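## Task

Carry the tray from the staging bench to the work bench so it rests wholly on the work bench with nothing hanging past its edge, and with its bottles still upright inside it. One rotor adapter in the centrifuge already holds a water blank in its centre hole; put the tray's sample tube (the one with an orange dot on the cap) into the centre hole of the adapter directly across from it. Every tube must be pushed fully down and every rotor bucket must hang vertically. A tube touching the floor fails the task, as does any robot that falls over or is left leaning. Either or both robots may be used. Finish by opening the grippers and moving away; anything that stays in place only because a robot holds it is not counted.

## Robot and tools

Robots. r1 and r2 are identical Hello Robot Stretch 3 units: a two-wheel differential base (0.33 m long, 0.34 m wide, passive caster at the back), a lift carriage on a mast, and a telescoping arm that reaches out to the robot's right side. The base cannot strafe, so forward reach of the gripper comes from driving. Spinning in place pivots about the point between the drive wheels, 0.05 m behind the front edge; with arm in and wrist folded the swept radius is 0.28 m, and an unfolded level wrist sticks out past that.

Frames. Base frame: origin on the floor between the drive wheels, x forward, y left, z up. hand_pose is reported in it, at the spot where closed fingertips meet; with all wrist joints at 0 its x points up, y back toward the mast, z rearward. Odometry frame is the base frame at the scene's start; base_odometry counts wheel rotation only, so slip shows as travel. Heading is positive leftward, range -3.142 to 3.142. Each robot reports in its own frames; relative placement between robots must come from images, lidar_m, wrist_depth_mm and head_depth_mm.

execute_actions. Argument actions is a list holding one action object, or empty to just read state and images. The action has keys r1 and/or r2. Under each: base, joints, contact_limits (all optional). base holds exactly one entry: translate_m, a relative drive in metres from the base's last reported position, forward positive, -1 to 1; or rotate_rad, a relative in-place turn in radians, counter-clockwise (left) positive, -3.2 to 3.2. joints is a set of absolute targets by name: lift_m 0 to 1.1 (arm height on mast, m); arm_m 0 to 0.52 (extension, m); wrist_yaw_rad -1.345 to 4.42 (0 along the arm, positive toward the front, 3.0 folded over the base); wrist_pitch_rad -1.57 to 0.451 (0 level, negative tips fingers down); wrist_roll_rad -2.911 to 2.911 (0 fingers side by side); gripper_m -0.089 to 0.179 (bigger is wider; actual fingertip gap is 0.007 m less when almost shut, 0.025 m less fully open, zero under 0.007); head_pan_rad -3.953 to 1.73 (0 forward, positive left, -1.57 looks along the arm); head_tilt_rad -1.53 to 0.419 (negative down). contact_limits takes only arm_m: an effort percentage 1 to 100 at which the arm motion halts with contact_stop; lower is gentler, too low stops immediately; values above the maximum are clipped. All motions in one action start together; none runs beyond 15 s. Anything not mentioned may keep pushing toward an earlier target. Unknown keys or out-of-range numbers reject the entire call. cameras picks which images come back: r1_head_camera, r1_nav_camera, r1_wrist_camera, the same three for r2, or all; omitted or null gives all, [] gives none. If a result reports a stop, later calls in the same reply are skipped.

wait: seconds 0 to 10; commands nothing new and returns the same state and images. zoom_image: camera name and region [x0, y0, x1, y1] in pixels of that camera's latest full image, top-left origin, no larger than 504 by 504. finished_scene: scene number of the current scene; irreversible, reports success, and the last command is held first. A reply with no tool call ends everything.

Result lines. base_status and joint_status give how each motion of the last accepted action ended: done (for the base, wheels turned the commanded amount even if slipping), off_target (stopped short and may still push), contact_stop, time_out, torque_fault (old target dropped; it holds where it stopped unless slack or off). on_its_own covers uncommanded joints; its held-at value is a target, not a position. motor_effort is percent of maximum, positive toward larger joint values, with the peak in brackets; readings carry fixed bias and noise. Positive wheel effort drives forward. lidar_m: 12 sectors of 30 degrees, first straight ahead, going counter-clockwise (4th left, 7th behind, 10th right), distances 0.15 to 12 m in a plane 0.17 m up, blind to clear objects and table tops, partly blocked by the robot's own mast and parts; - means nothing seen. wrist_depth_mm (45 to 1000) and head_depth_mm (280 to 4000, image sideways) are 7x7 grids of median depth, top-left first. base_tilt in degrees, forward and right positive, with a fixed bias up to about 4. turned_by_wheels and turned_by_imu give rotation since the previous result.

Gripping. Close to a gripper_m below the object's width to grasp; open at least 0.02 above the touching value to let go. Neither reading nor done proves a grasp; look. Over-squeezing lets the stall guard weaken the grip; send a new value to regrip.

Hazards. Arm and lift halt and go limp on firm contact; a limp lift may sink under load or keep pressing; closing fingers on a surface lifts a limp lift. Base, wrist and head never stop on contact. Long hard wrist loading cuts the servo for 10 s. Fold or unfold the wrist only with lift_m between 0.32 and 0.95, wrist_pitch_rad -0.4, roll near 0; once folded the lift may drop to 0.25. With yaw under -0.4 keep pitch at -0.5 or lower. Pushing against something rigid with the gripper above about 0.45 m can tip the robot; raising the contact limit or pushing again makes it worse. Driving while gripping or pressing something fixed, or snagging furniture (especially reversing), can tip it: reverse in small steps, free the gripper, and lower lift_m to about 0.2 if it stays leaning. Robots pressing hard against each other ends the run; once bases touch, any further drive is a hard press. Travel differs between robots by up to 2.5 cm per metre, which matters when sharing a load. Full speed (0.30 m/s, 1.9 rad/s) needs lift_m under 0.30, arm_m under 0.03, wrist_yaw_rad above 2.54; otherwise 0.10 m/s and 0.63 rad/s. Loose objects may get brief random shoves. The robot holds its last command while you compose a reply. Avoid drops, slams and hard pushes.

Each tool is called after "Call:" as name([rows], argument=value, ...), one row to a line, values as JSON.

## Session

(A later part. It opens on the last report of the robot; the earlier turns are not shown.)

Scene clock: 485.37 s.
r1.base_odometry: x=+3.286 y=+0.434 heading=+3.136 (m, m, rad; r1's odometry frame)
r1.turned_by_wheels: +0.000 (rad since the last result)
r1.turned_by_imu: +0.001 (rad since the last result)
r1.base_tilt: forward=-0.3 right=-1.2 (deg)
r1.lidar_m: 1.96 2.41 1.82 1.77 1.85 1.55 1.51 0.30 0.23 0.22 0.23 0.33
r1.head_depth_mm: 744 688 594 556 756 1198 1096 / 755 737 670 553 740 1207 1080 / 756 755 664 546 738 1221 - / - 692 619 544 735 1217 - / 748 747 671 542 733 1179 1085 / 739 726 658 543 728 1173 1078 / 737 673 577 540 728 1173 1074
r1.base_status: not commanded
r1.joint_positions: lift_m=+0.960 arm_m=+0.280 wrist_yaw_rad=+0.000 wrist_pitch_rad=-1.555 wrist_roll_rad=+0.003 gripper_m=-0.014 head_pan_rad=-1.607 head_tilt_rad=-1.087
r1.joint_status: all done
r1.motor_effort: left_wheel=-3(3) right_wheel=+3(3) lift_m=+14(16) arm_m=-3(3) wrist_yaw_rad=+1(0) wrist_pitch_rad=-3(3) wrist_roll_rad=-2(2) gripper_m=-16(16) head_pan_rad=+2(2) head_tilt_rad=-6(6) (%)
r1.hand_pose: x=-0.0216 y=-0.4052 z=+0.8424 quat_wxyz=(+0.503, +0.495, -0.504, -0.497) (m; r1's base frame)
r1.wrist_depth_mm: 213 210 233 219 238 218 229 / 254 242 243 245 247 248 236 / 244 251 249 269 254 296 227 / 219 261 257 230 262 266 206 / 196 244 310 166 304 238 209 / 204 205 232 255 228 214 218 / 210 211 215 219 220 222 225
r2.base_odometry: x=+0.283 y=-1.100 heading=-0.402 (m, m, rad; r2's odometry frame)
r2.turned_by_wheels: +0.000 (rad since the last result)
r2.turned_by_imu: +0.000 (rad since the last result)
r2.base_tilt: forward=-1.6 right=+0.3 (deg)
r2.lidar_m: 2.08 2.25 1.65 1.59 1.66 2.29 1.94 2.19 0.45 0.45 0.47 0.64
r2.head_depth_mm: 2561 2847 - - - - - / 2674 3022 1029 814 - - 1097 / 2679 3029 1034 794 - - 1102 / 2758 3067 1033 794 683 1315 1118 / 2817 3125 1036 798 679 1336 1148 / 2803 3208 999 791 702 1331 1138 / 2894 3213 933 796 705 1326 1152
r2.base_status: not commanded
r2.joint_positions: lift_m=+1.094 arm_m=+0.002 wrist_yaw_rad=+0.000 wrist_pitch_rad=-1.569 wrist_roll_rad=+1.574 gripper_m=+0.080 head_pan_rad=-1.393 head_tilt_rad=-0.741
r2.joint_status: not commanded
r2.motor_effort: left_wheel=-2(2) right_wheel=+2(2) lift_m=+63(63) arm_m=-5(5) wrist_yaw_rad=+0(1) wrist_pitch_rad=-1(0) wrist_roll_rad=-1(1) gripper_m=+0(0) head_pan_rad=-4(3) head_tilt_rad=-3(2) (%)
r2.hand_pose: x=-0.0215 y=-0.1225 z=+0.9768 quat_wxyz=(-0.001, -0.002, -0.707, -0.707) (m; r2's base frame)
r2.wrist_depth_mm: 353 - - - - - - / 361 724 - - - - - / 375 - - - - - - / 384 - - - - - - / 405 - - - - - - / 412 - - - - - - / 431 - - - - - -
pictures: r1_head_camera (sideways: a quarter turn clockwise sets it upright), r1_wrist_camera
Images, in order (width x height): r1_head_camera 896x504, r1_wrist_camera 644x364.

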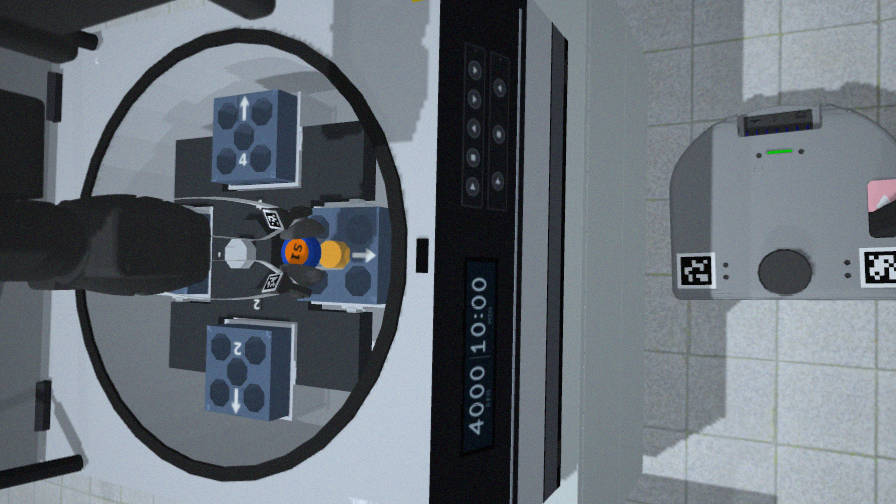

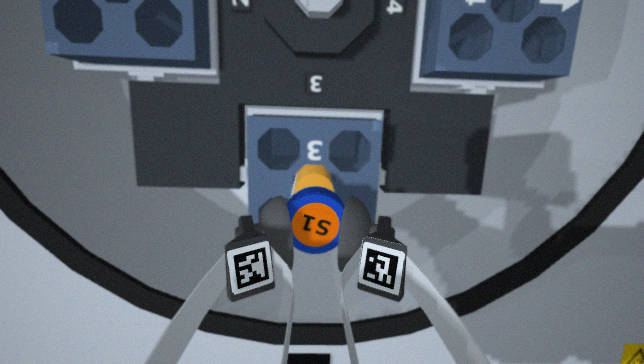

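Going in. Continue.

Call:
execute_actions([
  {"r1":{"joints":{"lift_m":0.93}}},
], cameras=["r1_wrist_camera","r1_head_camera"])

Scene clock: 489.40 s.
r1.base_odometry: x=+3.286 y=+0.434 heading=+3.136 (m, m, rad; r1's odometry frame)
r1.turned_by_wheels: +0.000 (rad since the last result)
r1.turned_by_imu: +0.001 (rad since the last result)
r1.base_tilt: forward=-0.2 right=-1.4 (deg)
r1.lidar_m: 1.96 2.41 1.82 1.77 1.85 1.55 1.51 0.31 0.23 0.22 0.23 0.33
r1.head_depth_mm: - 683 584 555 754 1194 1099 / 743 740 669 553 739 1204 1085 / - 756 664 546 737 1224 - / - - 635 543 737 1215 - / 748 749 668 543 730 1175 1083 / 740 726 657 543 728 1173 1082 / 736 675 577 543 728 1166 1076
r1.base_status: not commanded
r1.joint_positions: lift_m=+0.930 arm_m=+0.280 wrist_yaw_rad=+0.000 wrist_pitch_rad=-1.555 wrist_roll_rad=+0.003 gripper_m=-0.014 head_pan_rad=-1.607 head_tilt_rad=-1.087
r1.joint_status: all done
r1.motor_effort: left_wheel=-3(3) right_wheel=+3(3) lift_m=+14(12) arm_m=-3(3) wrist_yaw_rad=+1(1) wrist_pitch_rad=-3(4) wrist_roll_rad=-2(2) gripper_m=-17(17) head_pan_rad=+2(2) head_tilt_rad=-7(7) (%)
r1.hand_pose: x=-0.0216 y=-0.4052 z=+0.8124 quat_wxyz=(+0.503, +0.495, -0.504, -0.497) (m; r1's base frame)
r1.wrist_depth_mm: 182 183 207 189 209 190 203 / 247 213 213 215 217 222 224 / 246 218 218 216 224 229 228 / 218 226 224 202 230 238 208 / 192 242 305 166 306 239 186 / 172 200 231 254 229 200 182 / 177 176 189 200 190 188 190
r2.base_odometry: x=+0.283 y=-1.100 heading=-0.402 (m, m, rad; r2's odometry frame)
r2.turned_by_wheels: +0.000 (rad since the last result)
r2.turned_by_imu: +0.000 (rad since the last result)
r2.base_tilt: forward=-1.5 right=+0.3 (deg)
r2.lidar_m: 2.08 2.25 1.65 1.60 1.66 2.29 1.94 2.18 0.45 0.45 0.46 0.64
r2.head_depth_mm: 2598 2834 - - - - - / 2667 2996 1029 814 - - 1102 / 2700 3037 1028 791 - - 1098 / 2722 3099 1033 792 678 1327 1132 / 2764 3093 1037 796 681 1334 1142 / 2790 3196 996 793 704 1324 1149 / 2903 3187 939 795 703 1320 1150
r2.base_status: not commanded
r2.joint_positions: lift_m=+1.094 arm_m=+0.002 wrist_yaw_rad=+0.000 wrist_pitch_rad=-1.569 wrist_roll_rad=+1.574 gripper_m=+0.080 head_pan_rad=-1.393 head_tilt_rad=-0.741
r2.joint_status: not commanded
r2.motor_effort: left_wheel=-2(3) right_wheel=+1(2) lift_m=+63(63) arm_m=-5(5) wrist_yaw_rad=+0(0) wrist_pitch_rad=+0(1) wrist_roll_rad=-2(2) gripper_m=+0(0) head_pan_rad=-3(3) head_tilt_rad=-3(3) (%)
r2.hand_pose: x=-0.0215 y=-0.1225 z=+0.9768 quat_wxyz=(-0.001, -0.002, -0.707, -0.707) (m; r2's base frame)
r2.wrist_depth_mm: 355 - - - - - - / 359 720 - - - - - / 376 - - - - - - / 383 - - - - - - / 403 - - - - - - / 415 - - - - - - / 424 - - - - - -
pictures: r1_head_camera (sideways: a quarter turn clockwise sets it upright), r1_wrist_camera
Images, in order (width x height): r1_head_camera 896x504, r1_wrist_camera 644x364.

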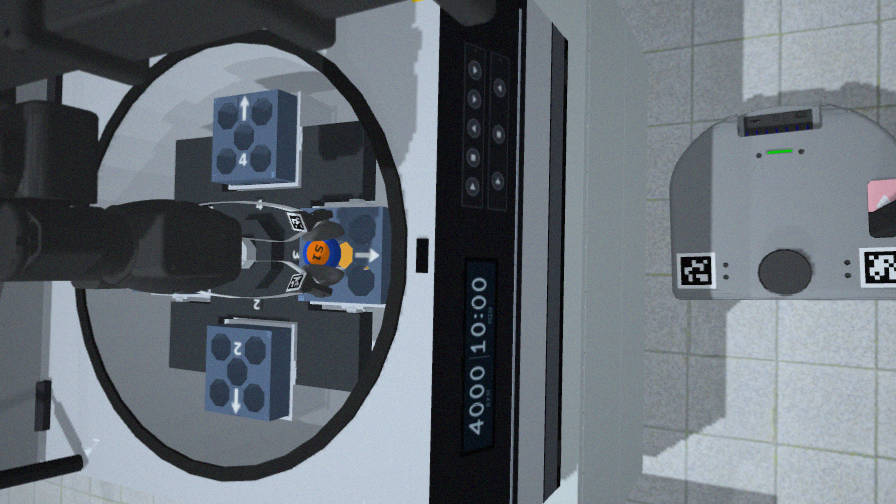

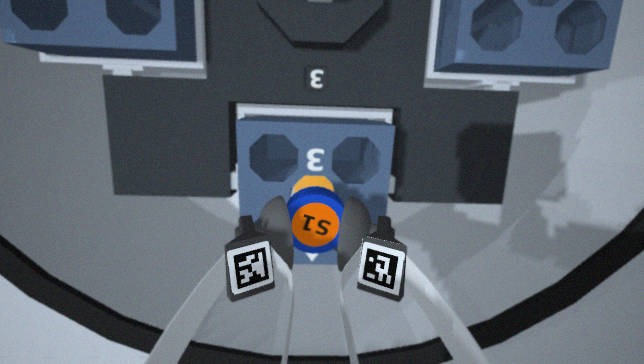

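Call:
execute_actions([
  {"r1":{"joints":{"lift_m":0.92}}},
], cameras=[])

Call:
execute_actions([
  {"r1":{"joints":{"gripper_m":0.065}}},
], cameras=[])

Call:
execute_actions([
  {"r1":{"joints":{"lift_m":1.06}}},
], cameras=["r1_wrist_camera","r1_head_camera"])

Scene clock: 495.73 s.
r1.base_odometry: x=+3.286 y=+0.434 heading=+3.136 (m, m, rad; r1's odometry frame)
r1.turned_by_wheels: +0.000 (rad since the last result)
r1.turned_by_imu: +0.001 (rad since the last result)
r1.base_tilt: forward=-0.3 right=-1.4 (deg)
r1.lidar_m: 1.96 2.41 1.81 1.77 1.86 1.55 1.51 0.30 0.23 0.22 0.23 0.33
r1.head_depth_mm: - - 584 551 754 1195 1097 / 742 745 669 554 739 1204 1086 / - 755 667 547 739 1221 - / - - 667 544 735 1216 - / 747 748 670 542 735 1179 1085 / 741 724 658 543 728 1173 1081 / 738 673 576 541 728 1168 1075
r1.base_status: not commanded
r1.joint_positions: lift_m=+0.920 arm_m=+0.280 wrist_yaw_rad=+0.000 wrist_pitch_rad=-1.555 wrist_roll_rad=+0.003 gripper_m=-0.014 head_pan_rad=-1.607 head_tilt_rad=-1.087
r1.joint_status: all done
r1.motor_effort: left_wheel=-3(3) right_wheel=+3(3) lift_m=+15(14) arm_m=-3(3) wrist_yaw_rad=+0(0) wrist_pitch_rad=-4(3) wrist_roll_rad=-1(2) gripper_m=-17(16) head_pan_rad=+2(2) head_tilt_rad=-7(6) (%)
r1.hand_pose: x=-0.0216 y=-0.4052 z=+0.8024 quat_wxyz=(+0.503, +0.495, -0.504, -0.497) (m; r1's base frame)
r1.wrist_depth_mm: 170 177 198 180 201 180 185 / 247 203 203 205 208 211 215 / 245 207 208 204 215 217 228 / 219 215 215 195 220 225 207 / 193 242 305 167 300 239 186 / 170 199 231 248 230 199 169 / 165 166 189 200 190 174 178
r2.base_odometry: x=+0.283 y=-1.100 heading=-0.402 (m, m, rad; r2's odometry frame)
r2.turned_by_wheels: +0.000 (rad since the last result)
r2.turned_by_imu: +0.000 (rad since the last result)
r2.base_tilt: forward=-1.5 right=+0.2 (deg)
r2.lidar_m: 2.09 2.24 1.65 1.60 1.66 2.29 1.94 2.18 0.45 0.44 0.47 0.64
r2.head_depth_mm: 2588 2848 - - - - - / 2665 3008 1034 818 - - 1100 / 2745 3069 1027 793 - - 1101 / 2758 3020 1037 792 681 1320 1123 / 2796 3150 1039 794 680 1325 1146 / 2864 3146 992 796 702 1334 1155 / 2855 3270 933 797 704 1330 1148
r2.base_status: not commanded
r2.joint_positions: lift_m=+1.094 arm_m=+0.002 wrist_yaw_rad=+0.000 wrist_pitch_rad=-1.569 wrist_roll_rad=+1.574 gripper_m=+0.080 head_pan_rad=-1.393 head_tilt_rad=-0.741
r2.joint_status: not commanded
r2.motor_effort: left_wheel=-2(2) right_wheel=+2(2) lift_m=+63(63) arm_m=-5(5) wrist_yaw_rad=+0(1) wrist_pitch_rad=-1(1) wrist_roll_rad=-2(1) gripper_m=+0(0) head_pan_rad=-3(3) head_tilt_rad=-4(3) (%)
r2.hand_pose: x=-0.0215 y=-0.1225 z=+0.9768 quat_wxyz=(-0.001, -0.002, -0.707, -0.707) (m; r2's base frame)
r2.wrist_depth_mm: 353 - - - - - - / 362 717 - - - - - / 375 - - - - - - / 387 - - - - - - / 400 - - - - - - / 414 - - - - - - / 427 - - - - - -
pictures: none
No camera images: the call's "cameras" was empty. Leave "cameras" out to get every camera's image.

Scene clock: 497.03 s.
r1.base_odometry: x=+3.286 y=+0.434 heading=+3.136 (m, m, rad; r1's odometry frame)
r1.turned_by_wheels: +0.000 (rad since the last result)
r1.turned_by_imu: +0.000 (rad since the last result)
r1.base_tilt: forward=-0.2 right=-1.4 (deg)
r1.lidar_m: 1.97 2.41 1.81 1.77 1.85 1.55 1.51 0.30 0.23 0.22 0.23 0.33
r1.head_depth_mm: - - 586 550 755 1195 1099 / 744 745 669 553 742 1207 1086 / - 754 665 546 741 1227 - / - - 630 545 735 1219 - / 747 749 671 541 732 1176 1081 / 740 724 659 544 727 1173 1080 / 738 674 578 542 729 1171 1082
r1.base_status: not commanded
r1.joint_positions: lift_m=+0.920 arm_m=+0.280 wrist_yaw_rad=+0.000 wrist_pitch_rad=-1.555 wrist_roll_rad=+0.003 gripper_m=+0.065 head_pan_rad=-1.607 head_tilt_rad=-1.087
r1.joint_status: all done
r1.motor_effort: left_wheel=-3(3) right_wheel=+3(3) lift_m=+14(14) arm_m=-3(3) wrist_yaw_rad=+1(1) wrist_pitch_rad=-3(3) wrist_roll_rad=-1(1) gripper_m=+0(80) head_pan_rad=+2(2) head_tilt_rad=-6(7) (%)
r1.hand_pose: x=-0.0216 y=-0.4052 z=+0.8024 quat_wxyz=(+0.503, +0.495, -0.504, -0.497) (m; r1's base frame)
r1.wrist_depth_mm: 170 177 199 180 200 179 185 / 247 204 204 205 207 212 214 / 245 208 210 186 215 217 228 / 219 215 215 189 221 226 207 / 193 243 282 200 309 240 186 / 169 195 229 247 223 198 169 / 165 167 189 200 189 172 178
r2.base_odometry: x=+0.283 y=-1.100 heading=-0.402 (m, m, rad; r2's odometry frame)
r2.turned_by_wheels: +0.000 (rad since the last result)
r2.turned_by_imu: +0.000 (rad since the last result)
r2.base_tilt: forward=-1.5 right=+0.3 (deg)
r2.lidar_m: 2.09 2.24 1.66 1.59 1.66 2.29 1.94 2.18 0.45 0.45 0.46 0.64
r2.head_depth_mm: 2613 2873 - - - - - / 2655 3016 1033 817 - - 1096 / 2699 3008 1023 794 - - 1099 / 2745 3075 1031 793 679 1327 1123 / 2799 3141 1044 794 681 1324 1143 / 2825 3204 998 799 702 1337 1150 / 2922 3276 939 796 704 1337 1149
r2.base_status: not commanded
r2.joint_positions: lift_m=+1.094 arm_m=+0.002 wrist_yaw_rad=+0.000 wrist_pitch_rad=-1.569 wrist_roll_rad=+1.574 gripper_m=+0.080 head_pan_rad=-1.393 head_tilt_rad=-0.741
r2.joint_status: not commanded
r2.motor_effort: left_wheel=-2(3) right_wheel=+2(2) lift_m=+63(63) arm_m=-5(5) wrist_yaw_rad=-1(0) wrist_pitch_rad=+0(0) wrist_roll_rad=-2(2) gripper_m=+0(1) head_pan_rad=-3(4) head_tilt_rad=-3(3) (%)
r2.hand_pose: x=-0.0215 y=-0.1225 z=+0.9768 quat_wxyz=(-0.001, -0.002, -0.707, -0.707) (m; r2's base frame)
r2.wrist_depth_mm: 353 - - - - - - / 364 711 - - - - - / 376 - - - - - - / 386 - - - - - - / 397 - - - - - - / 411 - - - - - - / 427 - - - - - -
pictures: none
No camera images: the call's "cameras" was empty. Leave "cameras" out to get every camera's image.

Scene clock: 499.13 s.
r1.base_odometry: x=+3.286 y=+0.434 heading=+3.136 (m, m, rad; r1's odometry frame)
r1.turned_by_wheels: +0.000 (rad since the last result)
r1.turned_by_imu: +0.000 (rad since the last result)
r1.base_tilt: forward=-0.3 right=-1.3 (deg)
r1.lidar_m: 1.96 2.41 1.81 1.77 1.86 1.55 1.51 0.30 0.23 0.22 0.23 0.33
r1.head_depth_mm: 745 687 593 556 754 1199 1099 / 746 740 669 553 738 1203 1081 / 753 757 666 547 737 1224 - / 768 726 636 544 734 1221 - / 748 748 671 543 732 1179 1080 / 738 723 659 544 731 1177 1083 / 739 676 577 542 727 1178 1074
r1.base_status: not commanded
r1.joint_positions: lift_m=+1.060 arm_m=+0.280 wrist_yaw_rad=+0.000 wrist_pitch_rad=-1.555 wrist_roll_rad=+0.003 gripper_m=+0.065 head_pan_rad=-1.607 head_tilt_rad=-1.087
r1.joint_status: all done
r1.motor_effort: left_wheel=-3(3) right_wheel=+3(3) lift_m=+22(24) arm_m=-3(3) wrist_yaw_rad=+0(1) wrist_pitch_rad=-3(3) wrist_roll_rad=-2(1) gripper_m=+1(1) head_pan_rad=+3(3) head_tilt_rad=-6(7) (%)
r1.hand_pose: x=-0.0216 y=-0.4052 z=+0.9419 quat_wxyz=(+0.503, +0.495, -0.504, -0.497) (m; r1's base frame)
r1.wrist_depth_mm: 272 323 329 312 330 326 282 / 274 337 341 341 342 331 290 / 282 356 349 349 357 335 303 / 292 298 400 342 387 308 - / 302 304 331 383 316 318 - / - 312 319 318 - 325 - / - - - - - - -
r2.base_odometry: x=+0.283 y=-1.100 heading=-0.402 (m, m, rad; r2's odometry frame)
r2.turned_by_wheels: +0.000 (rad since the last result)
r2.turned_by_imu: +0.000 (rad since the last result)
r2.base_tilt: forward=-1.5 right=+0.3 (deg)
r2.lidar_m: 2.09 2.24 1.65 1.59 1.66 2.29 1.94 2.18 0.45 0.45 0.46 0.64
r2.head_depth_mm: 2637 2863 - - - - - / 2663 3021 1036 818 - - 1095 / 2698 3089 1031 795 - - 1103 / 2735 3012 1035 791 680 1318 1124 / 2755 3121 1037 793 682 1332 1141 / 2814 3171 1002 796 702 1326 1150 / 2953 3202 937 798 704 1335 1144
r2.base_status: not commanded
r2.joint_positions: lift_m=+1.094 arm_m=+0.002 wrist_yaw_rad=+0.000 wrist_pitch_rad=-1.569 wrist_roll_rad=+1.574 gripper_m=+0.080 head_pan_rad=-1.393 head_tilt_rad=-0.741
r2.joint_status: not commanded
r2.motor_effort: left_wheel=-2(2) right_wheel=+2(2) lift_m=+63(63) arm_m=-5(5) wrist_yaw_rad=-1(1) wrist_pitch_rad=+0(0) wrist_roll_rad=-2(2) gripper_m=+1(1) head_pan_rad=-3(3) head_tilt_rad=-3(4) (%)
r2.hand_pose: x=-0.0215 y=-0.1225 z=+0.9768 quat_wxyz=(-0.001, -0.002, -0.707, -0.707) (m; r2's base frame)
r2.wrist_depth_mm: 353 - - - - - - / 360 711 - - - - - / 372 - - - - - - / 383 - - - - - - / 399 - - - - - - / 414 - - - - - - / 427 - - - - - -
pictures: r1_head_camera (sideways: a quarter turn clockwise sets it upright), r1_wrist_camera
Images, in order (width x height): r1_head_camera 896x504, r1_wrist_camera 644x364.

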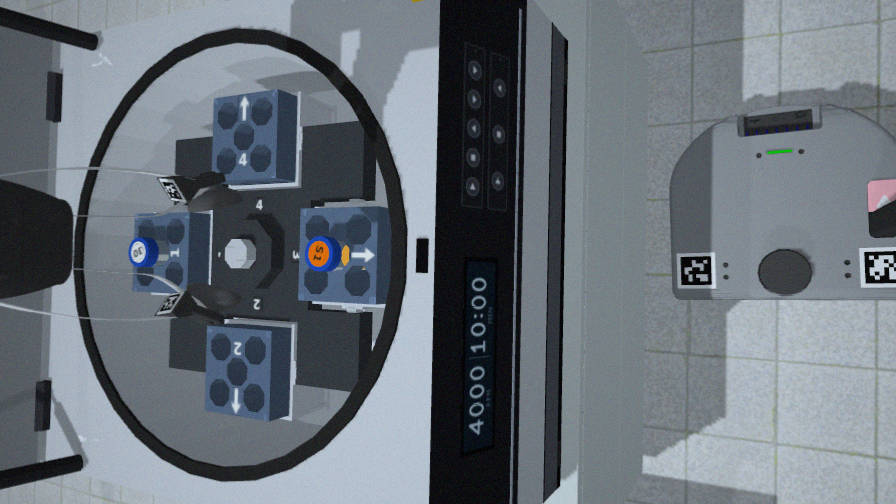

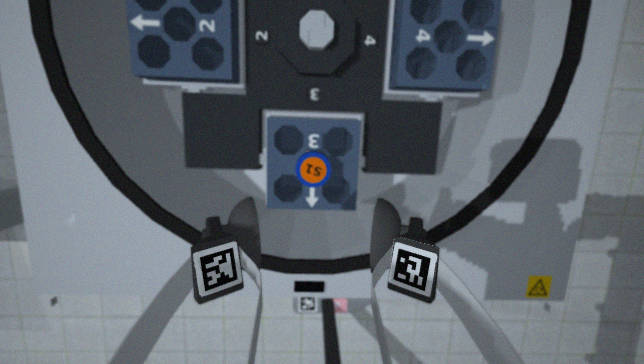

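Call:
execute_actions([
  {"r1":{"joints":{"gripper_m":0.0,"lift_m":0.96}}},
], cameras=["r1_wrist_camera"])

Call:
execute_actions([
  {"r1":{"joints":{"lift_m":0.925}}},
], cameras=["r1_wrist_camera","r1_head_camera"])

Scene clock: 505.73 s.
r1.base_odometry: x=+3.286 y=+0.434 heading=+3.136 (m, m, rad; r1's odometry frame)
r1.turned_by_wheels: +0.000 (rad since the last result)
r1.turned_by_imu: +0.001 (rad since the last result)
r1.base_tilt: forward=-0.2 right=-1.4 (deg)
r1.lidar_m: 1.96 2.41 1.82 1.77 1.86 1.55 1.51 0.31 0.23 0.22 0.23 0.33
r1.head_depth_mm: 744 686 593 556 755 1194 1096 / 754 738 671 552 738 1207 1080 / 758 756 665 546 739 1226 - / - 696 619 544 735 1223 - / 748 749 669 542 731 1175 1085 / 740 726 658 544 732 1174 1083 / 736 674 576 541 728 1170 1076
r1.base_status: not commanded
r1.joint_positions: lift_m=+0.960 arm_m=+0.280 wrist_yaw_rad=+0.000 wrist_pitch_rad=-1.555 wrist_roll_rad=+0.003 gripper_m=+0.000 head_pan_rad=-1.607 head_tilt_rad=-1.087
r1.joint_status: all done
r1.motor_effort: left_wheel=-3(3) right_wheel=+3(3) lift_m=+14(19) arm_m=-3(2) wrist_yaw_rad=+1(1) wrist_pitch_rad=-3(3) wrist_roll_rad=-1(1) gripper_m=-1(79) head_pan_rad=+3(3) head_tilt_rad=-7(6) (%)
r1.hand_pose: x=-0.0216 y=-0.4052 z=+0.8424 quat_wxyz=(+0.503, +0.495, -0.504, -0.497) (m; r1's base frame)
r1.wrist_depth_mm: 214 210 233 218 237 219 228 / 254 243 244 244 248 247 236 / 245 252 249 271 255 295 228 / 218 261 256 231 263 266 207 / 195 242 307 - 307 239 209 / 204 206 233 245 236 215 217 / 210 212 216 219 219 222 225
r2.base_odometry: x=+0.283 y=-1.100 heading=-0.402 (m, m, rad; r2's odometry frame)
r2.turned_by_wheels: +0.000 (rad since the last result)
r2.turned_by_imu: +0.000 (rad since the last result)
r2.base_tilt: forward=-1.5 right=+0.2 (deg)
r2.lidar_m: 2.08 2.24 1.65 1.59 1.66 2.29 1.94 2.18 0.45 0.45 0.46 0.64
r2.head_depth_mm: 2642 2896 - - - - - / 2636 2979 1031 817 - - 1097 / 2693 3097 1030 791 - - 1096 / 2777 3013 1038 790 680 1319 1124 / 2769 3102 1037 794 685 1318 1151 / 2865 3129 992 796 705 1330 1151 / 2898 3262 937 800 705 1334 1148
r2.base_status: not commanded
r2.joint_positions: lift_m=+1.094 arm_m=+0.002 wrist_yaw_rad=+0.000 wrist_pitch_rad=-1.569 wrist_roll_rad=+1.574 gripper_m=+0.080 head_pan_rad=-1.393 head_tilt_rad=-0.741
r2.joint_status: not commanded
r2.motor_effort: left_wheel=-3(3) right_wheel=+2(2) lift_m=+63(63) arm_m=-5(5) wrist_yaw_rad=-1(1) wrist_pitch_rad=+0(1) wrist_roll_rad=-2(2) gripper_m=+0(0) head_pan_rad=-3(3) head_tilt_rad=-3(2) (%)
r2.hand_pose: x=-0.0215 y=-0.1225 z=+0.9768 quat_wxyz=(-0.001, -0.002, -0.707, -0.707) (m; r2's base frame)
r2.wrist_depth_mm: 355 - - - - - - / 363 718 - - - - - / 373 - - - - - - / 386 - - - - - - / 401 - - - - - - / 414 - - - - - - / 430 - - - - - -
pictures: r1_wrist_camera
Images, in order (width x height): r1_wrist_camera 644x364.

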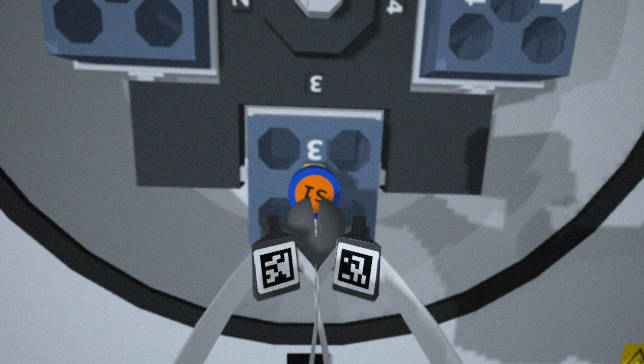

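Scene clock: 508.33 s.
r1.base_odometry: x=+3.286 y=+0.434 heading=+3.136 (m, m, rad; r1's odometry frame)
r1.turned_by_wheels: +0.000 (rad since the last result)
r1.turned_by_imu: -0.002 (rad since the last result)
r1.base_tilt: forward=-0.2 right=-1.4 (deg)
r1.lidar_m: 1.96 2.41 1.81 1.77 1.85 1.55 1.51 0.31 0.23 0.22 0.23 0.33
r1.head_depth_mm: - 685 583 556 754 1193 1100 / 742 737 673 552 739 1202 1086 / - 757 668 547 738 1222 - / - - 620 544 737 1219 - / 750 739 670 542 732 1177 1086 / 741 730 659 544 729 1170 1081 / 738 675 577 541 728 1171 1081
r1.base_status: not commanded
r1.joint_positions: lift_m=+0.937 arm_m=+0.280 wrist_yaw_rad=+0.000 wrist_pitch_rad=-1.562 wrist_roll_rad=+0.003 gripper_m=+0.000 head_pan_rad=-1.607 head_tilt_rad=-1.087
r1.joint_status: lift_m contact_stop (moved -0.023 of -0.035)
r1.on_its_own: lift_m is slack since a contact_stop, until your next command for it (your +0.925 is given up)
r1.motor_effort: left_wheel=-1(5) right_wheel=+1(5) lift_m=+18(19) arm_m=+1(3) wrist_yaw_rad=+0(0) wrist_pitch_rad=+0(6) wrist_roll_rad=-2(1) gripper_m=-1(3) head_pan_rad=+3(2) head_tilt_rad=-6(7) (%)
r1.hand_pose: x=-0.0216 y=-0.4031 z=+0.8196 quat_wxyz=(+0.501, +0.497, -0.503, -0.499) (m; r1's base frame)
r1.wrist_depth_mm: 188 188 213 197 215 195 217 / 252 219 221 222 225 229 229 / 246 227 225 226 231 236 225 / 218 248 231 207 239 248 204 / 191 241 293 - 300 233 187 / 176 197 231 239 229 195 192 / 187 187 190 197 192 196 199
r2.base_odometry: x=+0.283 y=-1.100 heading=-0.402 (m, m, rad; r2's odometry frame)
r2.turned_by_wheels: +0.000 (rad since the last result)
r2.turned_by_imu: +0.000 (rad since the last result)
r2.base_tilt: forward=-1.5 right=+0.3 (deg)
r2.lidar_m: 2.09 2.24 1.65 1.60 1.66 2.28 1.94 2.18 0.45 0.45 0.46 0.64
r2.head_depth_mm: 2567 2869 - - - - - / 2632 3033 1029 815 - - 1098 / 2713 3092 1026 792 - - 1096 / 2753 3050 1031 792 677 1323 1120 / 2785 3073 1035 794 680 1332 1143 / 2845 3110 995 799 705 1330 1151 / 2853 3195 933 800 703 1328 1150
r2.base_status: not commanded
r2.joint_positions: lift_m=+1.094 arm_m=+0.002 wrist_yaw_rad=+0.000 wrist_pitch_rad=-1.569 wrist_roll_rad=+1.574 gripper_m=+0.080 head_pan_rad=-1.393 head_tilt_rad=-0.741
r2.joint_status: not commanded
r2.motor_effort: left_wheel=-3(2) right_wheel=+2(2) lift_m=+63(63) arm_m=-5(5) wrist_yaw_rad=+1(1) wrist_pitch_rad=+0(0) wrist_roll_rad=-2(1) gripper_m=+0(1) head_pan_rad=-4(3) head_tilt_rad=-4(3) (%)
r2.hand_pose: x=-0.0215 y=-0.1225 z=+0.9768 quat_wxyz=(-0.001, -0.002, -0.707, -0.707) (m; r2's base frame)
r2.wrist_depth_mm: 355 - - - - - - / 362 732 - - - - - / 375 - - - - - - / 385 - - - - - - / 400 - - - - - - / 410 - - - - - - / 429 - - - - - -
pictures: r1_head_camera (sideways: a quarter turn clockwise sets it upright), r1_wrist_camera
Images, in order (width x height): r1_head_camera 896x504, r1_wrist_camera 644x364.

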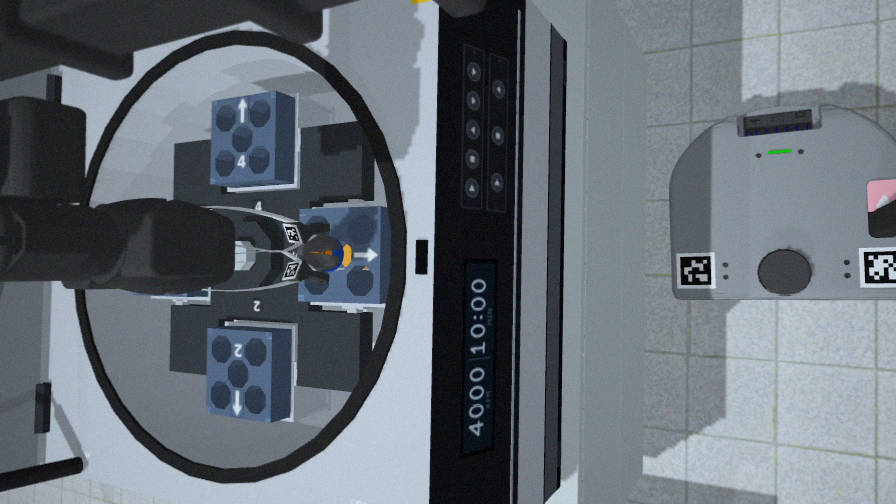

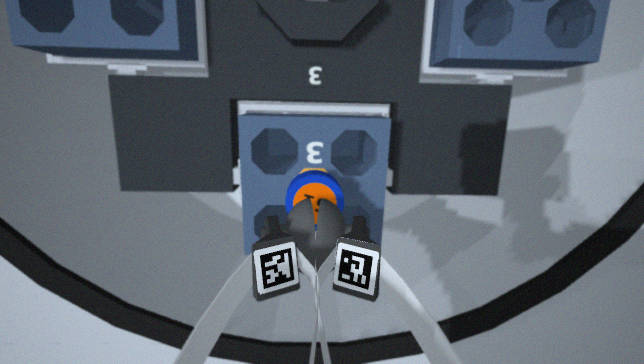

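Firm stop: seated. Raise, retract, check.

Call:
execute_actions([
  {"r1":{"joints":{"lift_m":1.08}}},
], cameras=[])

Call:
execute_actions([
  {"r1":{"joints":{"arm_m":0.0}}},
], cameras=["r1_head_camera","r2_head_camera","r2_nav_camera"])

Scene clock: 513.40 s.
r1.base_odometry: x=+3.286 y=+0.434 heading=+3.136 (m, m, rad; r1's odometry frame)
r1.turned_by_wheels: +0.000 (rad since the last result)
r1.turned_by_imu: +0.001 (rad since the last result)
r1.base_tilt: forward=-0.3 right=-1.4 (deg)
r1.lidar_m: 1.96 2.41 1.82 1.77 1.85 1.55 1.51 0.31 0.23 0.22 0.23 0.33
r1.head_depth_mm: 747 686 592 555 754 1189 1096 / 745 741 674 553 739 1200 1082 / 754 755 667 546 737 1219 - / 766 696 632 543 734 1219 - / 747 740 669 542 733 1185 1081 / 741 731 658 544 730 1171 1084 / 738 672 577 542 729 1175 1081
r1.base_status: not commanded
r1.joint_positions: lift_m=+1.080 arm_m=+0.280 wrist_yaw_rad=+0.000 wrist_pitch_rad=-1.561 wrist_roll_rad=+0.003 gripper_m=+0.000 head_pan_rad=-1.607 head_tilt_rad=-1.087
r1.joint_status: all done
r1.motor_effort: left_wheel=-1(1) right_wheel=+1(2) lift_m=+22(23) arm_m=+1(1) wrist_yaw_rad=+0(1) wrist_pitch_rad=+0(0) wrist_roll_rad=-2(1) gripper_m=-2(2) head_pan_rad=+3(3) head_tilt_rad=-7(6) (%)
r1.hand_pose: x=-0.0216 y=-0.4032 z=+0.9620 quat_wxyz=(+0.502, +0.497, -0.503, -0.499) (m; r1's base frame)
r1.wrist_depth_mm: 284 329 345 331 345 337 301 / 292 354 359 361 369 338 - / 304 356 367 361 382 328 - / 314 317 414 380 405 329 - / 327 324 331 - 341 338 - / - - - - - 353 - / - - - - - - -
r2.base_odometry: x=+0.283 y=-1.100 heading=-0.402 (m, m, rad; r2's odometry frame)
r2.turned_by_wheels: +0.000 (rad since the last result)
r2.turned_by_imu: +0.000 (rad since the last result)
r2.base_tilt: forward=-1.5 right=+0.3 (deg)
r2.lidar_m: 2.08 2.24 1.65 1.59 1.66 2.29 1.94 2.18 0.45 0.45 0.46 0.64
r2.head_depth_mm: 2606 2872 - - - - - / 2642 2990 1030 822 - - 1102 / 2679 3087 1036 790 - - 1092 / 2716 3059 1038 793 680 1324 1120 / 2820 3127 1038 795 683 1323 1144 / 2850 3183 993 799 698 1329 1140 / 2914 3262 939 795 705 1333 1149
r2.base_status: not commanded
r2.joint_positions: lift_m=+1.094 arm_m=+0.002 wrist_yaw_rad=+0.000 wrist_pitch_rad=-1.569 wrist_roll_rad=+1.574 gripper_m=+0.080 head_pan_rad=-1.393 head_tilt_rad=-0.741
r2.joint_status: not commanded
r2.motor_effort: left_wheel=-2(2) right_wheel=+2(2) lift_m=+63(63) arm_m=-5(5) wrist_yaw_rad=+0(0) wrist_pitch_rad=+0(1) wrist_roll_rad=-2(2) gripper_m=+0(0) head_pan_rad=-4(3) head_tilt_rad=-2(3) (%)
r2.hand_pose: x=-0.0215 y=-0.1225 z=+0.9768 quat_wxyz=(-0.001, -0.002, -0.707, -0.707) (m; r2's base frame)
r2.wrist_depth_mm: 351 - - - - - - / 360 710 - - - - - / 375 - - - - - - / 386 - - - - - - / 402 - - - - - - / 410 - - - - - - / 426 - - - - - -
pictures: none
No camera images: the call's "cameras" was empty. Leave "cameras" out to get every camera's image.

Scene clock: 516.67 s.
r1.base_odometry: x=+3.286 y=+0.434 heading=+3.136 (m, m, rad; r1's odometry frame)
r1.turned_by_wheels: +0.000 (rad since the last result)
r1.turned_by_imu: +0.001 (rad since the last result)
r1.base_tilt: forward=-0.2 right=-1.5 (deg)
r1.lidar_m: 1.96 2.41 1.81 1.77 1.86 1.56 1.51 0.31 0.23 0.22 0.23 0.33
r1.head_depth_mm: - - 584 556 755 1192 1101 / - - - - 883 1206 1083 / - - - - 884 1225 - / - - - - 889 1222 - / 748 745 670 544 732 1178 1082 / 740 731 659 543 730 1173 1078 / 737 672 578 542 727 1170 1081
r1.base_status: not commanded
r1.joint_positions: lift_m=+1.080 arm_m=+0.000 wrist_yaw_rad=+0.000 wrist_pitch_rad=-1.561 wrist_roll_rad=+0.002 gripper_m=+0.000 head_pan_rad=-1.607 head_tilt_rad=-1.087
r1.joint_status: all done
r1.motor_effort: left_wheel=-1(1) right_wheel=+1(1) lift_m=+23(22) arm_m=-3(6) wrist_yaw_rad=+0(0) wrist_pitch_rad=+0(0) wrist_roll_rad=-1(1) gripper_m=-2(2) head_pan_rad=+2(2) head_tilt_rad=-6(7) (%)
r1.hand_pose: x=-0.0216 y=-0.1236 z=+0.9620 quat_wxyz=(+0.502, +0.497, -0.503, -0.499) (m; r1's base frame)
r1.wrist_depth_mm: 345 327 324 322 317 314 - / - 546 540 501 467 570 - / - - - - - - - / - - - - - - - / - - - - - - - / - - - - - - - / - - - - - - -
r2.base_odometry: x=+0.283 y=-1.100 heading=-0.402 (m, m, rad; r2's odometry frame)
r2.turned_by_wheels: +0.000 (rad since the last result)
r2.turned_by_imu: +0.000 (rad since the last result)
r2.base_tilt: forward=-1.5 right=+0.2 (deg)
r2.lidar_m: 2.09 2.23 1.65 1.59 1.66 2.29 1.94 2.18 0.45 0.45 0.46 0.64
r2.head_depth_mm: 2595 2857 - - - - - / 2666 2997 1032 819 - - 1101 / 2720 3062 1029 792 - - 1099 / 2726 3073 1034 793 682 1319 1118 / 2785 3102 1037 795 679 1317 1147 / 2834 3206 994 798 705 1326 1152 / 2892 3275 935 802 703 1337 1140
r2.base_status: not commanded
r2.joint_positions: lift_m=+1.094 arm_m=+0.002 wrist_yaw_rad=+0.000 wrist_pitch_rad=-1.569 wrist_roll_rad=+1.574 gripper_m=+0.080 head_pan_rad=-1.393 head_tilt_rad=-0.741
r2.joint_status: not commanded
r2.motor_effort: left_wheel=-3(2) right_wheel=+2(2) lift_m=+63(63) arm_m=-5(5) wrist_yaw_rad=+0(0) wrist_pitch_rad=+0(1) wrist_roll_rad=-1(2) gripper_m=+0(0) head_pan_rad=-3(3) head_tilt_rad=-2(3) (%)
r2.hand_pose: x=-0.0215 y=-0.1225 z=+0.9768 quat_wxyz=(-0.001, -0.002, -0.707, -0.707) (m; r2's base frame)
r2.wrist_depth_mm: 352 - - - - - - / 366 722 - - - - - / 375 - - - - - - / 388 - - - - - - / 400 - - - - - - / 416 - - - - - - / 432 - - - - - -
pictures: r1_head_camera (sideways: a quarter turn clockwise sets it upright), r2_head_camera (sideways: a quarter turn clockwise sets it upright), r2_nav_camera (sideways: a quarter turn counterclockwise sets it upright)
Images, in order (width x height): r1_head_camera 896x504, r2_head_camera 896x504, r2_nav_camera 672x504.

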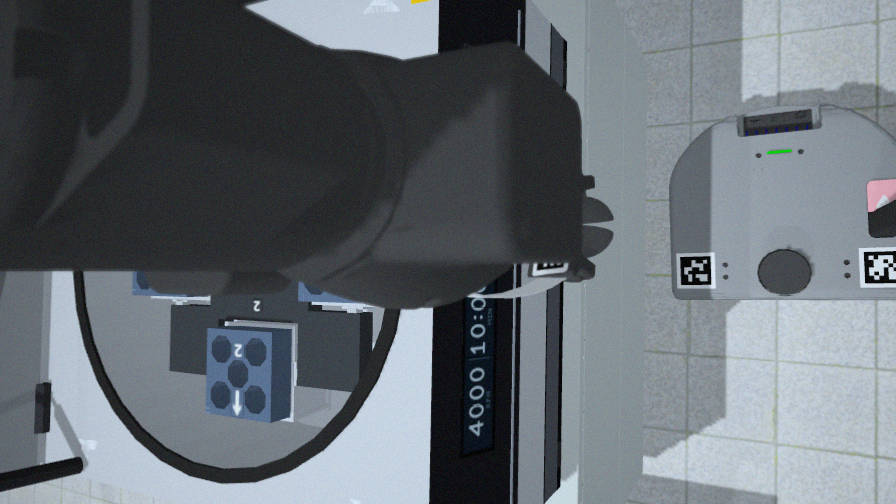

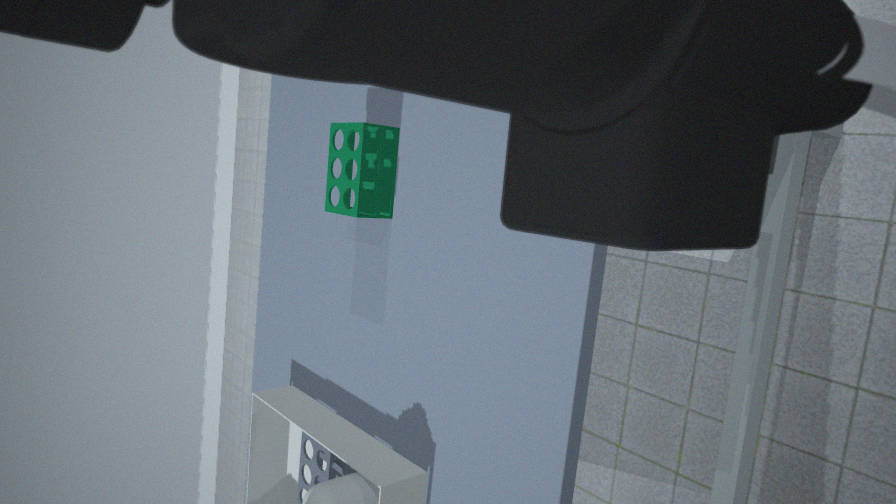

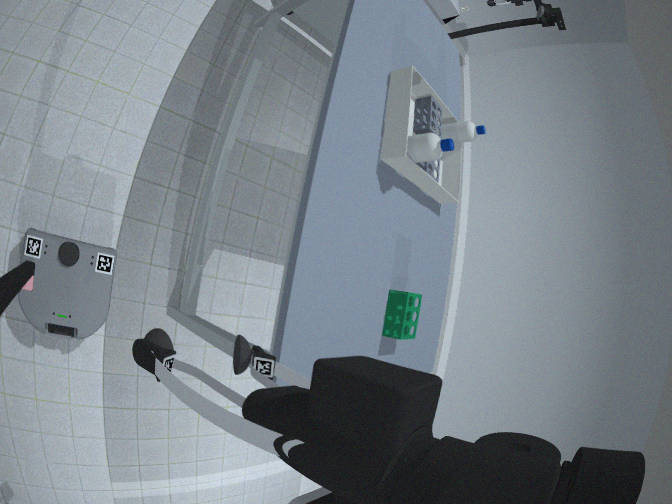

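Call:
execute_actions([
  {"r1":{"base":{"translate_m":-0.45},"joints":{"head_pan_rad":-1.1,"head_tilt_rad":-0.9}}},
], cameras=["r1_head_camera","r1_nav_camera"])

Scene clock: 527.37 s.
r1.base_odometry: x=+3.736 y=+0.432 heading=+3.136 (m, m, rad; r1's odometry frame)
r1.turned_by_wheels: +0.000 (rad since the last result)
r1.turned_by_imu: +0.001 (rad since the last result)
r1.base_tilt: forward=-0.2 right=-1.5 (deg)
r1.lidar_m: 2.41 2.44 1.83 1.78 1.46 1.10 1.07 1.12 1.57 0.22 0.22 0.30
r1.head_depth_mm: 728 2343 1951 1640 - - 1068 / 703 804 1024 978 1382 1253 1083 / 748 838 736 866 813 1190 1114 / 791 883 777 625 752 732 1113 / 841 905 780 595 603 855 1094 / 897 921 781 601 672 1154 1087 / 2910 889 790 619 787 1199 1085
r1.base_status: done
r1.joint_positions: lift_m=+1.080 arm_m=+0.000 wrist_yaw_rad=+0.000 wrist_pitch_rad=-1.561 wrist_roll_rad=+0.002 gripper_m=+0.000 head_pan_rad=-1.107 head_tilt_rad=-0.903
r1.joint_status: all done
r1.motor_effort: left_wheel=+0(7) right_wheel=+2(2) lift_m=+22(22) arm_m=-2(3) wrist_yaw_rad=+0(0) wrist_pitch_rad=+0(0) wrist_roll_rad=-1(1) gripper_m=-2(2) head_pan_rad=+2(25) head_tilt_rad=+2(18) (%)
r1.hand_pose: x=-0.0216 y=-0.1236 z=+0.9620 quat_wxyz=(+0.502, +0.497, -0.503, -0.499) (m; r1's base frame)
r1.wrist_depth_mm: 304 347 530 - - - - / 475 447 546 - - - - / - - - - - - - / - - - - - - - / - - - - - - - / - - - - - - - / - - - - - - -
r2.base_odometry: x=+0.283 y=-1.100 heading=-0.402 (m, m, rad; r2's odometry frame)
r2.turned_by_wheels: +0.000 (rad since the last result)
r2.turned_by_imu: +0.000 (rad since the last result)
r2.base_tilt: forward=-1.5 right=+0.2 (deg)
r2.lidar_m: 2.08 2.23 1.65 1.59 1.65 2.29 1.94 2.18 0.45 0.45 0.46 0.64
r2.head_depth_mm: 2569 2862 - - - - - / 2671 3008 1028 818 - - 1100 / 2702 3044 1032 798 - - 1107 / 2753 3036 1034 795 681 1316 1122 / 2783 3132 1038 796 681 1324 1144 / 2821 3238 993 796 701 1322 1148 / 2865 3208 938 796 702 1329 1146
r2.base_status: not commanded
r2.joint_positions: lift_m=+1.094 arm_m=+0.002 wrist_yaw_rad=+0.000 wrist_pitch_rad=-1.569 wrist_roll_rad=+1.574 gripper_m=+0.080 head_pan_rad=-1.393 head_tilt_rad=-0.741
r2.joint_status: not commanded
r2.motor_effort: left_wheel=-3(3) right_wheel=+2(2) lift_m=+63(63) arm_m=-5(5) wrist_yaw_rad=+0(0) wrist_pitch_rad=+0(1) wrist_roll_rad=-1(2) gripper_m=+1(1) head_pan_rad=-3(3) head_tilt_rad=-2(2) (%)
r2.hand_pose: x=-0.0215 y=-0.1225 z=+0.9768 quat_wxyz=(-0.001, -0.002, -0.707, -0.707) (m; r2's base frame)
r2.wrist_depth_mm: 354 - - - - - - / 363 722 - - - - - / 372 - - - - - - / 384 - - - - - - / 397 - - - - - - / 411 - - - - - - / 425 - - - - - -
pictures: r1_head_camera (sideways: a quarter turn clockwise sets it upright), r1_nav_camera (sideways: a quarter turn counterclockwise sets it upright)
Images, in order (width x height): r1_head_camera 896x504, r1_nav_camera 672x504.

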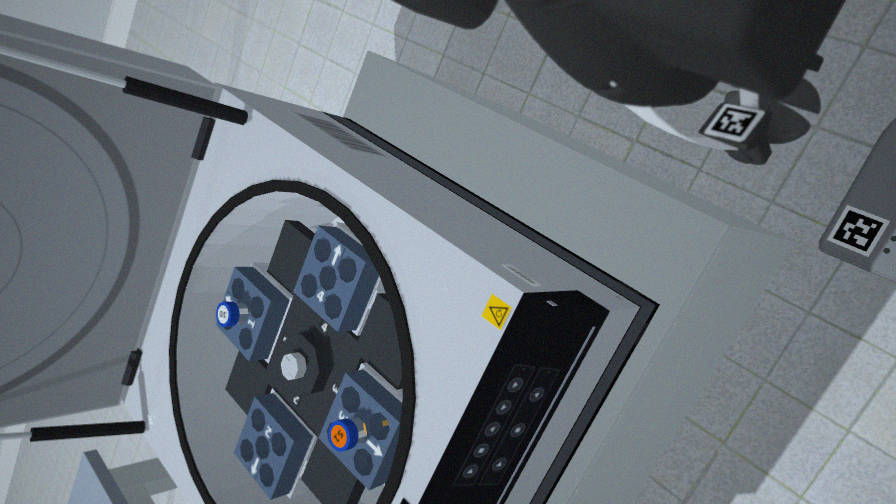

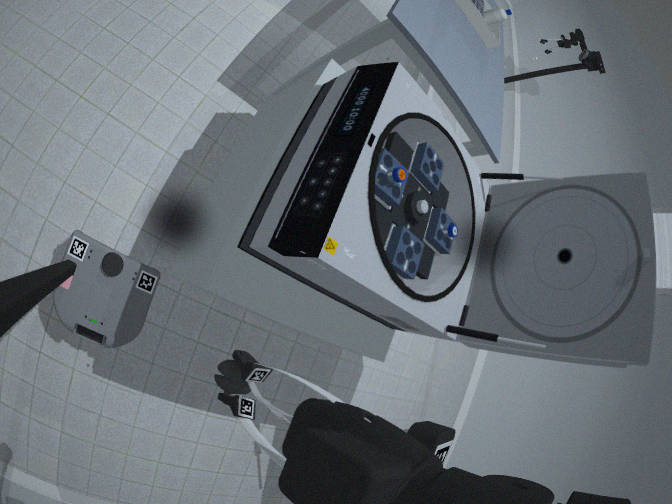

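Looks good.

Call:
finished_scene(scene=1)

The scene is finished: the task was done.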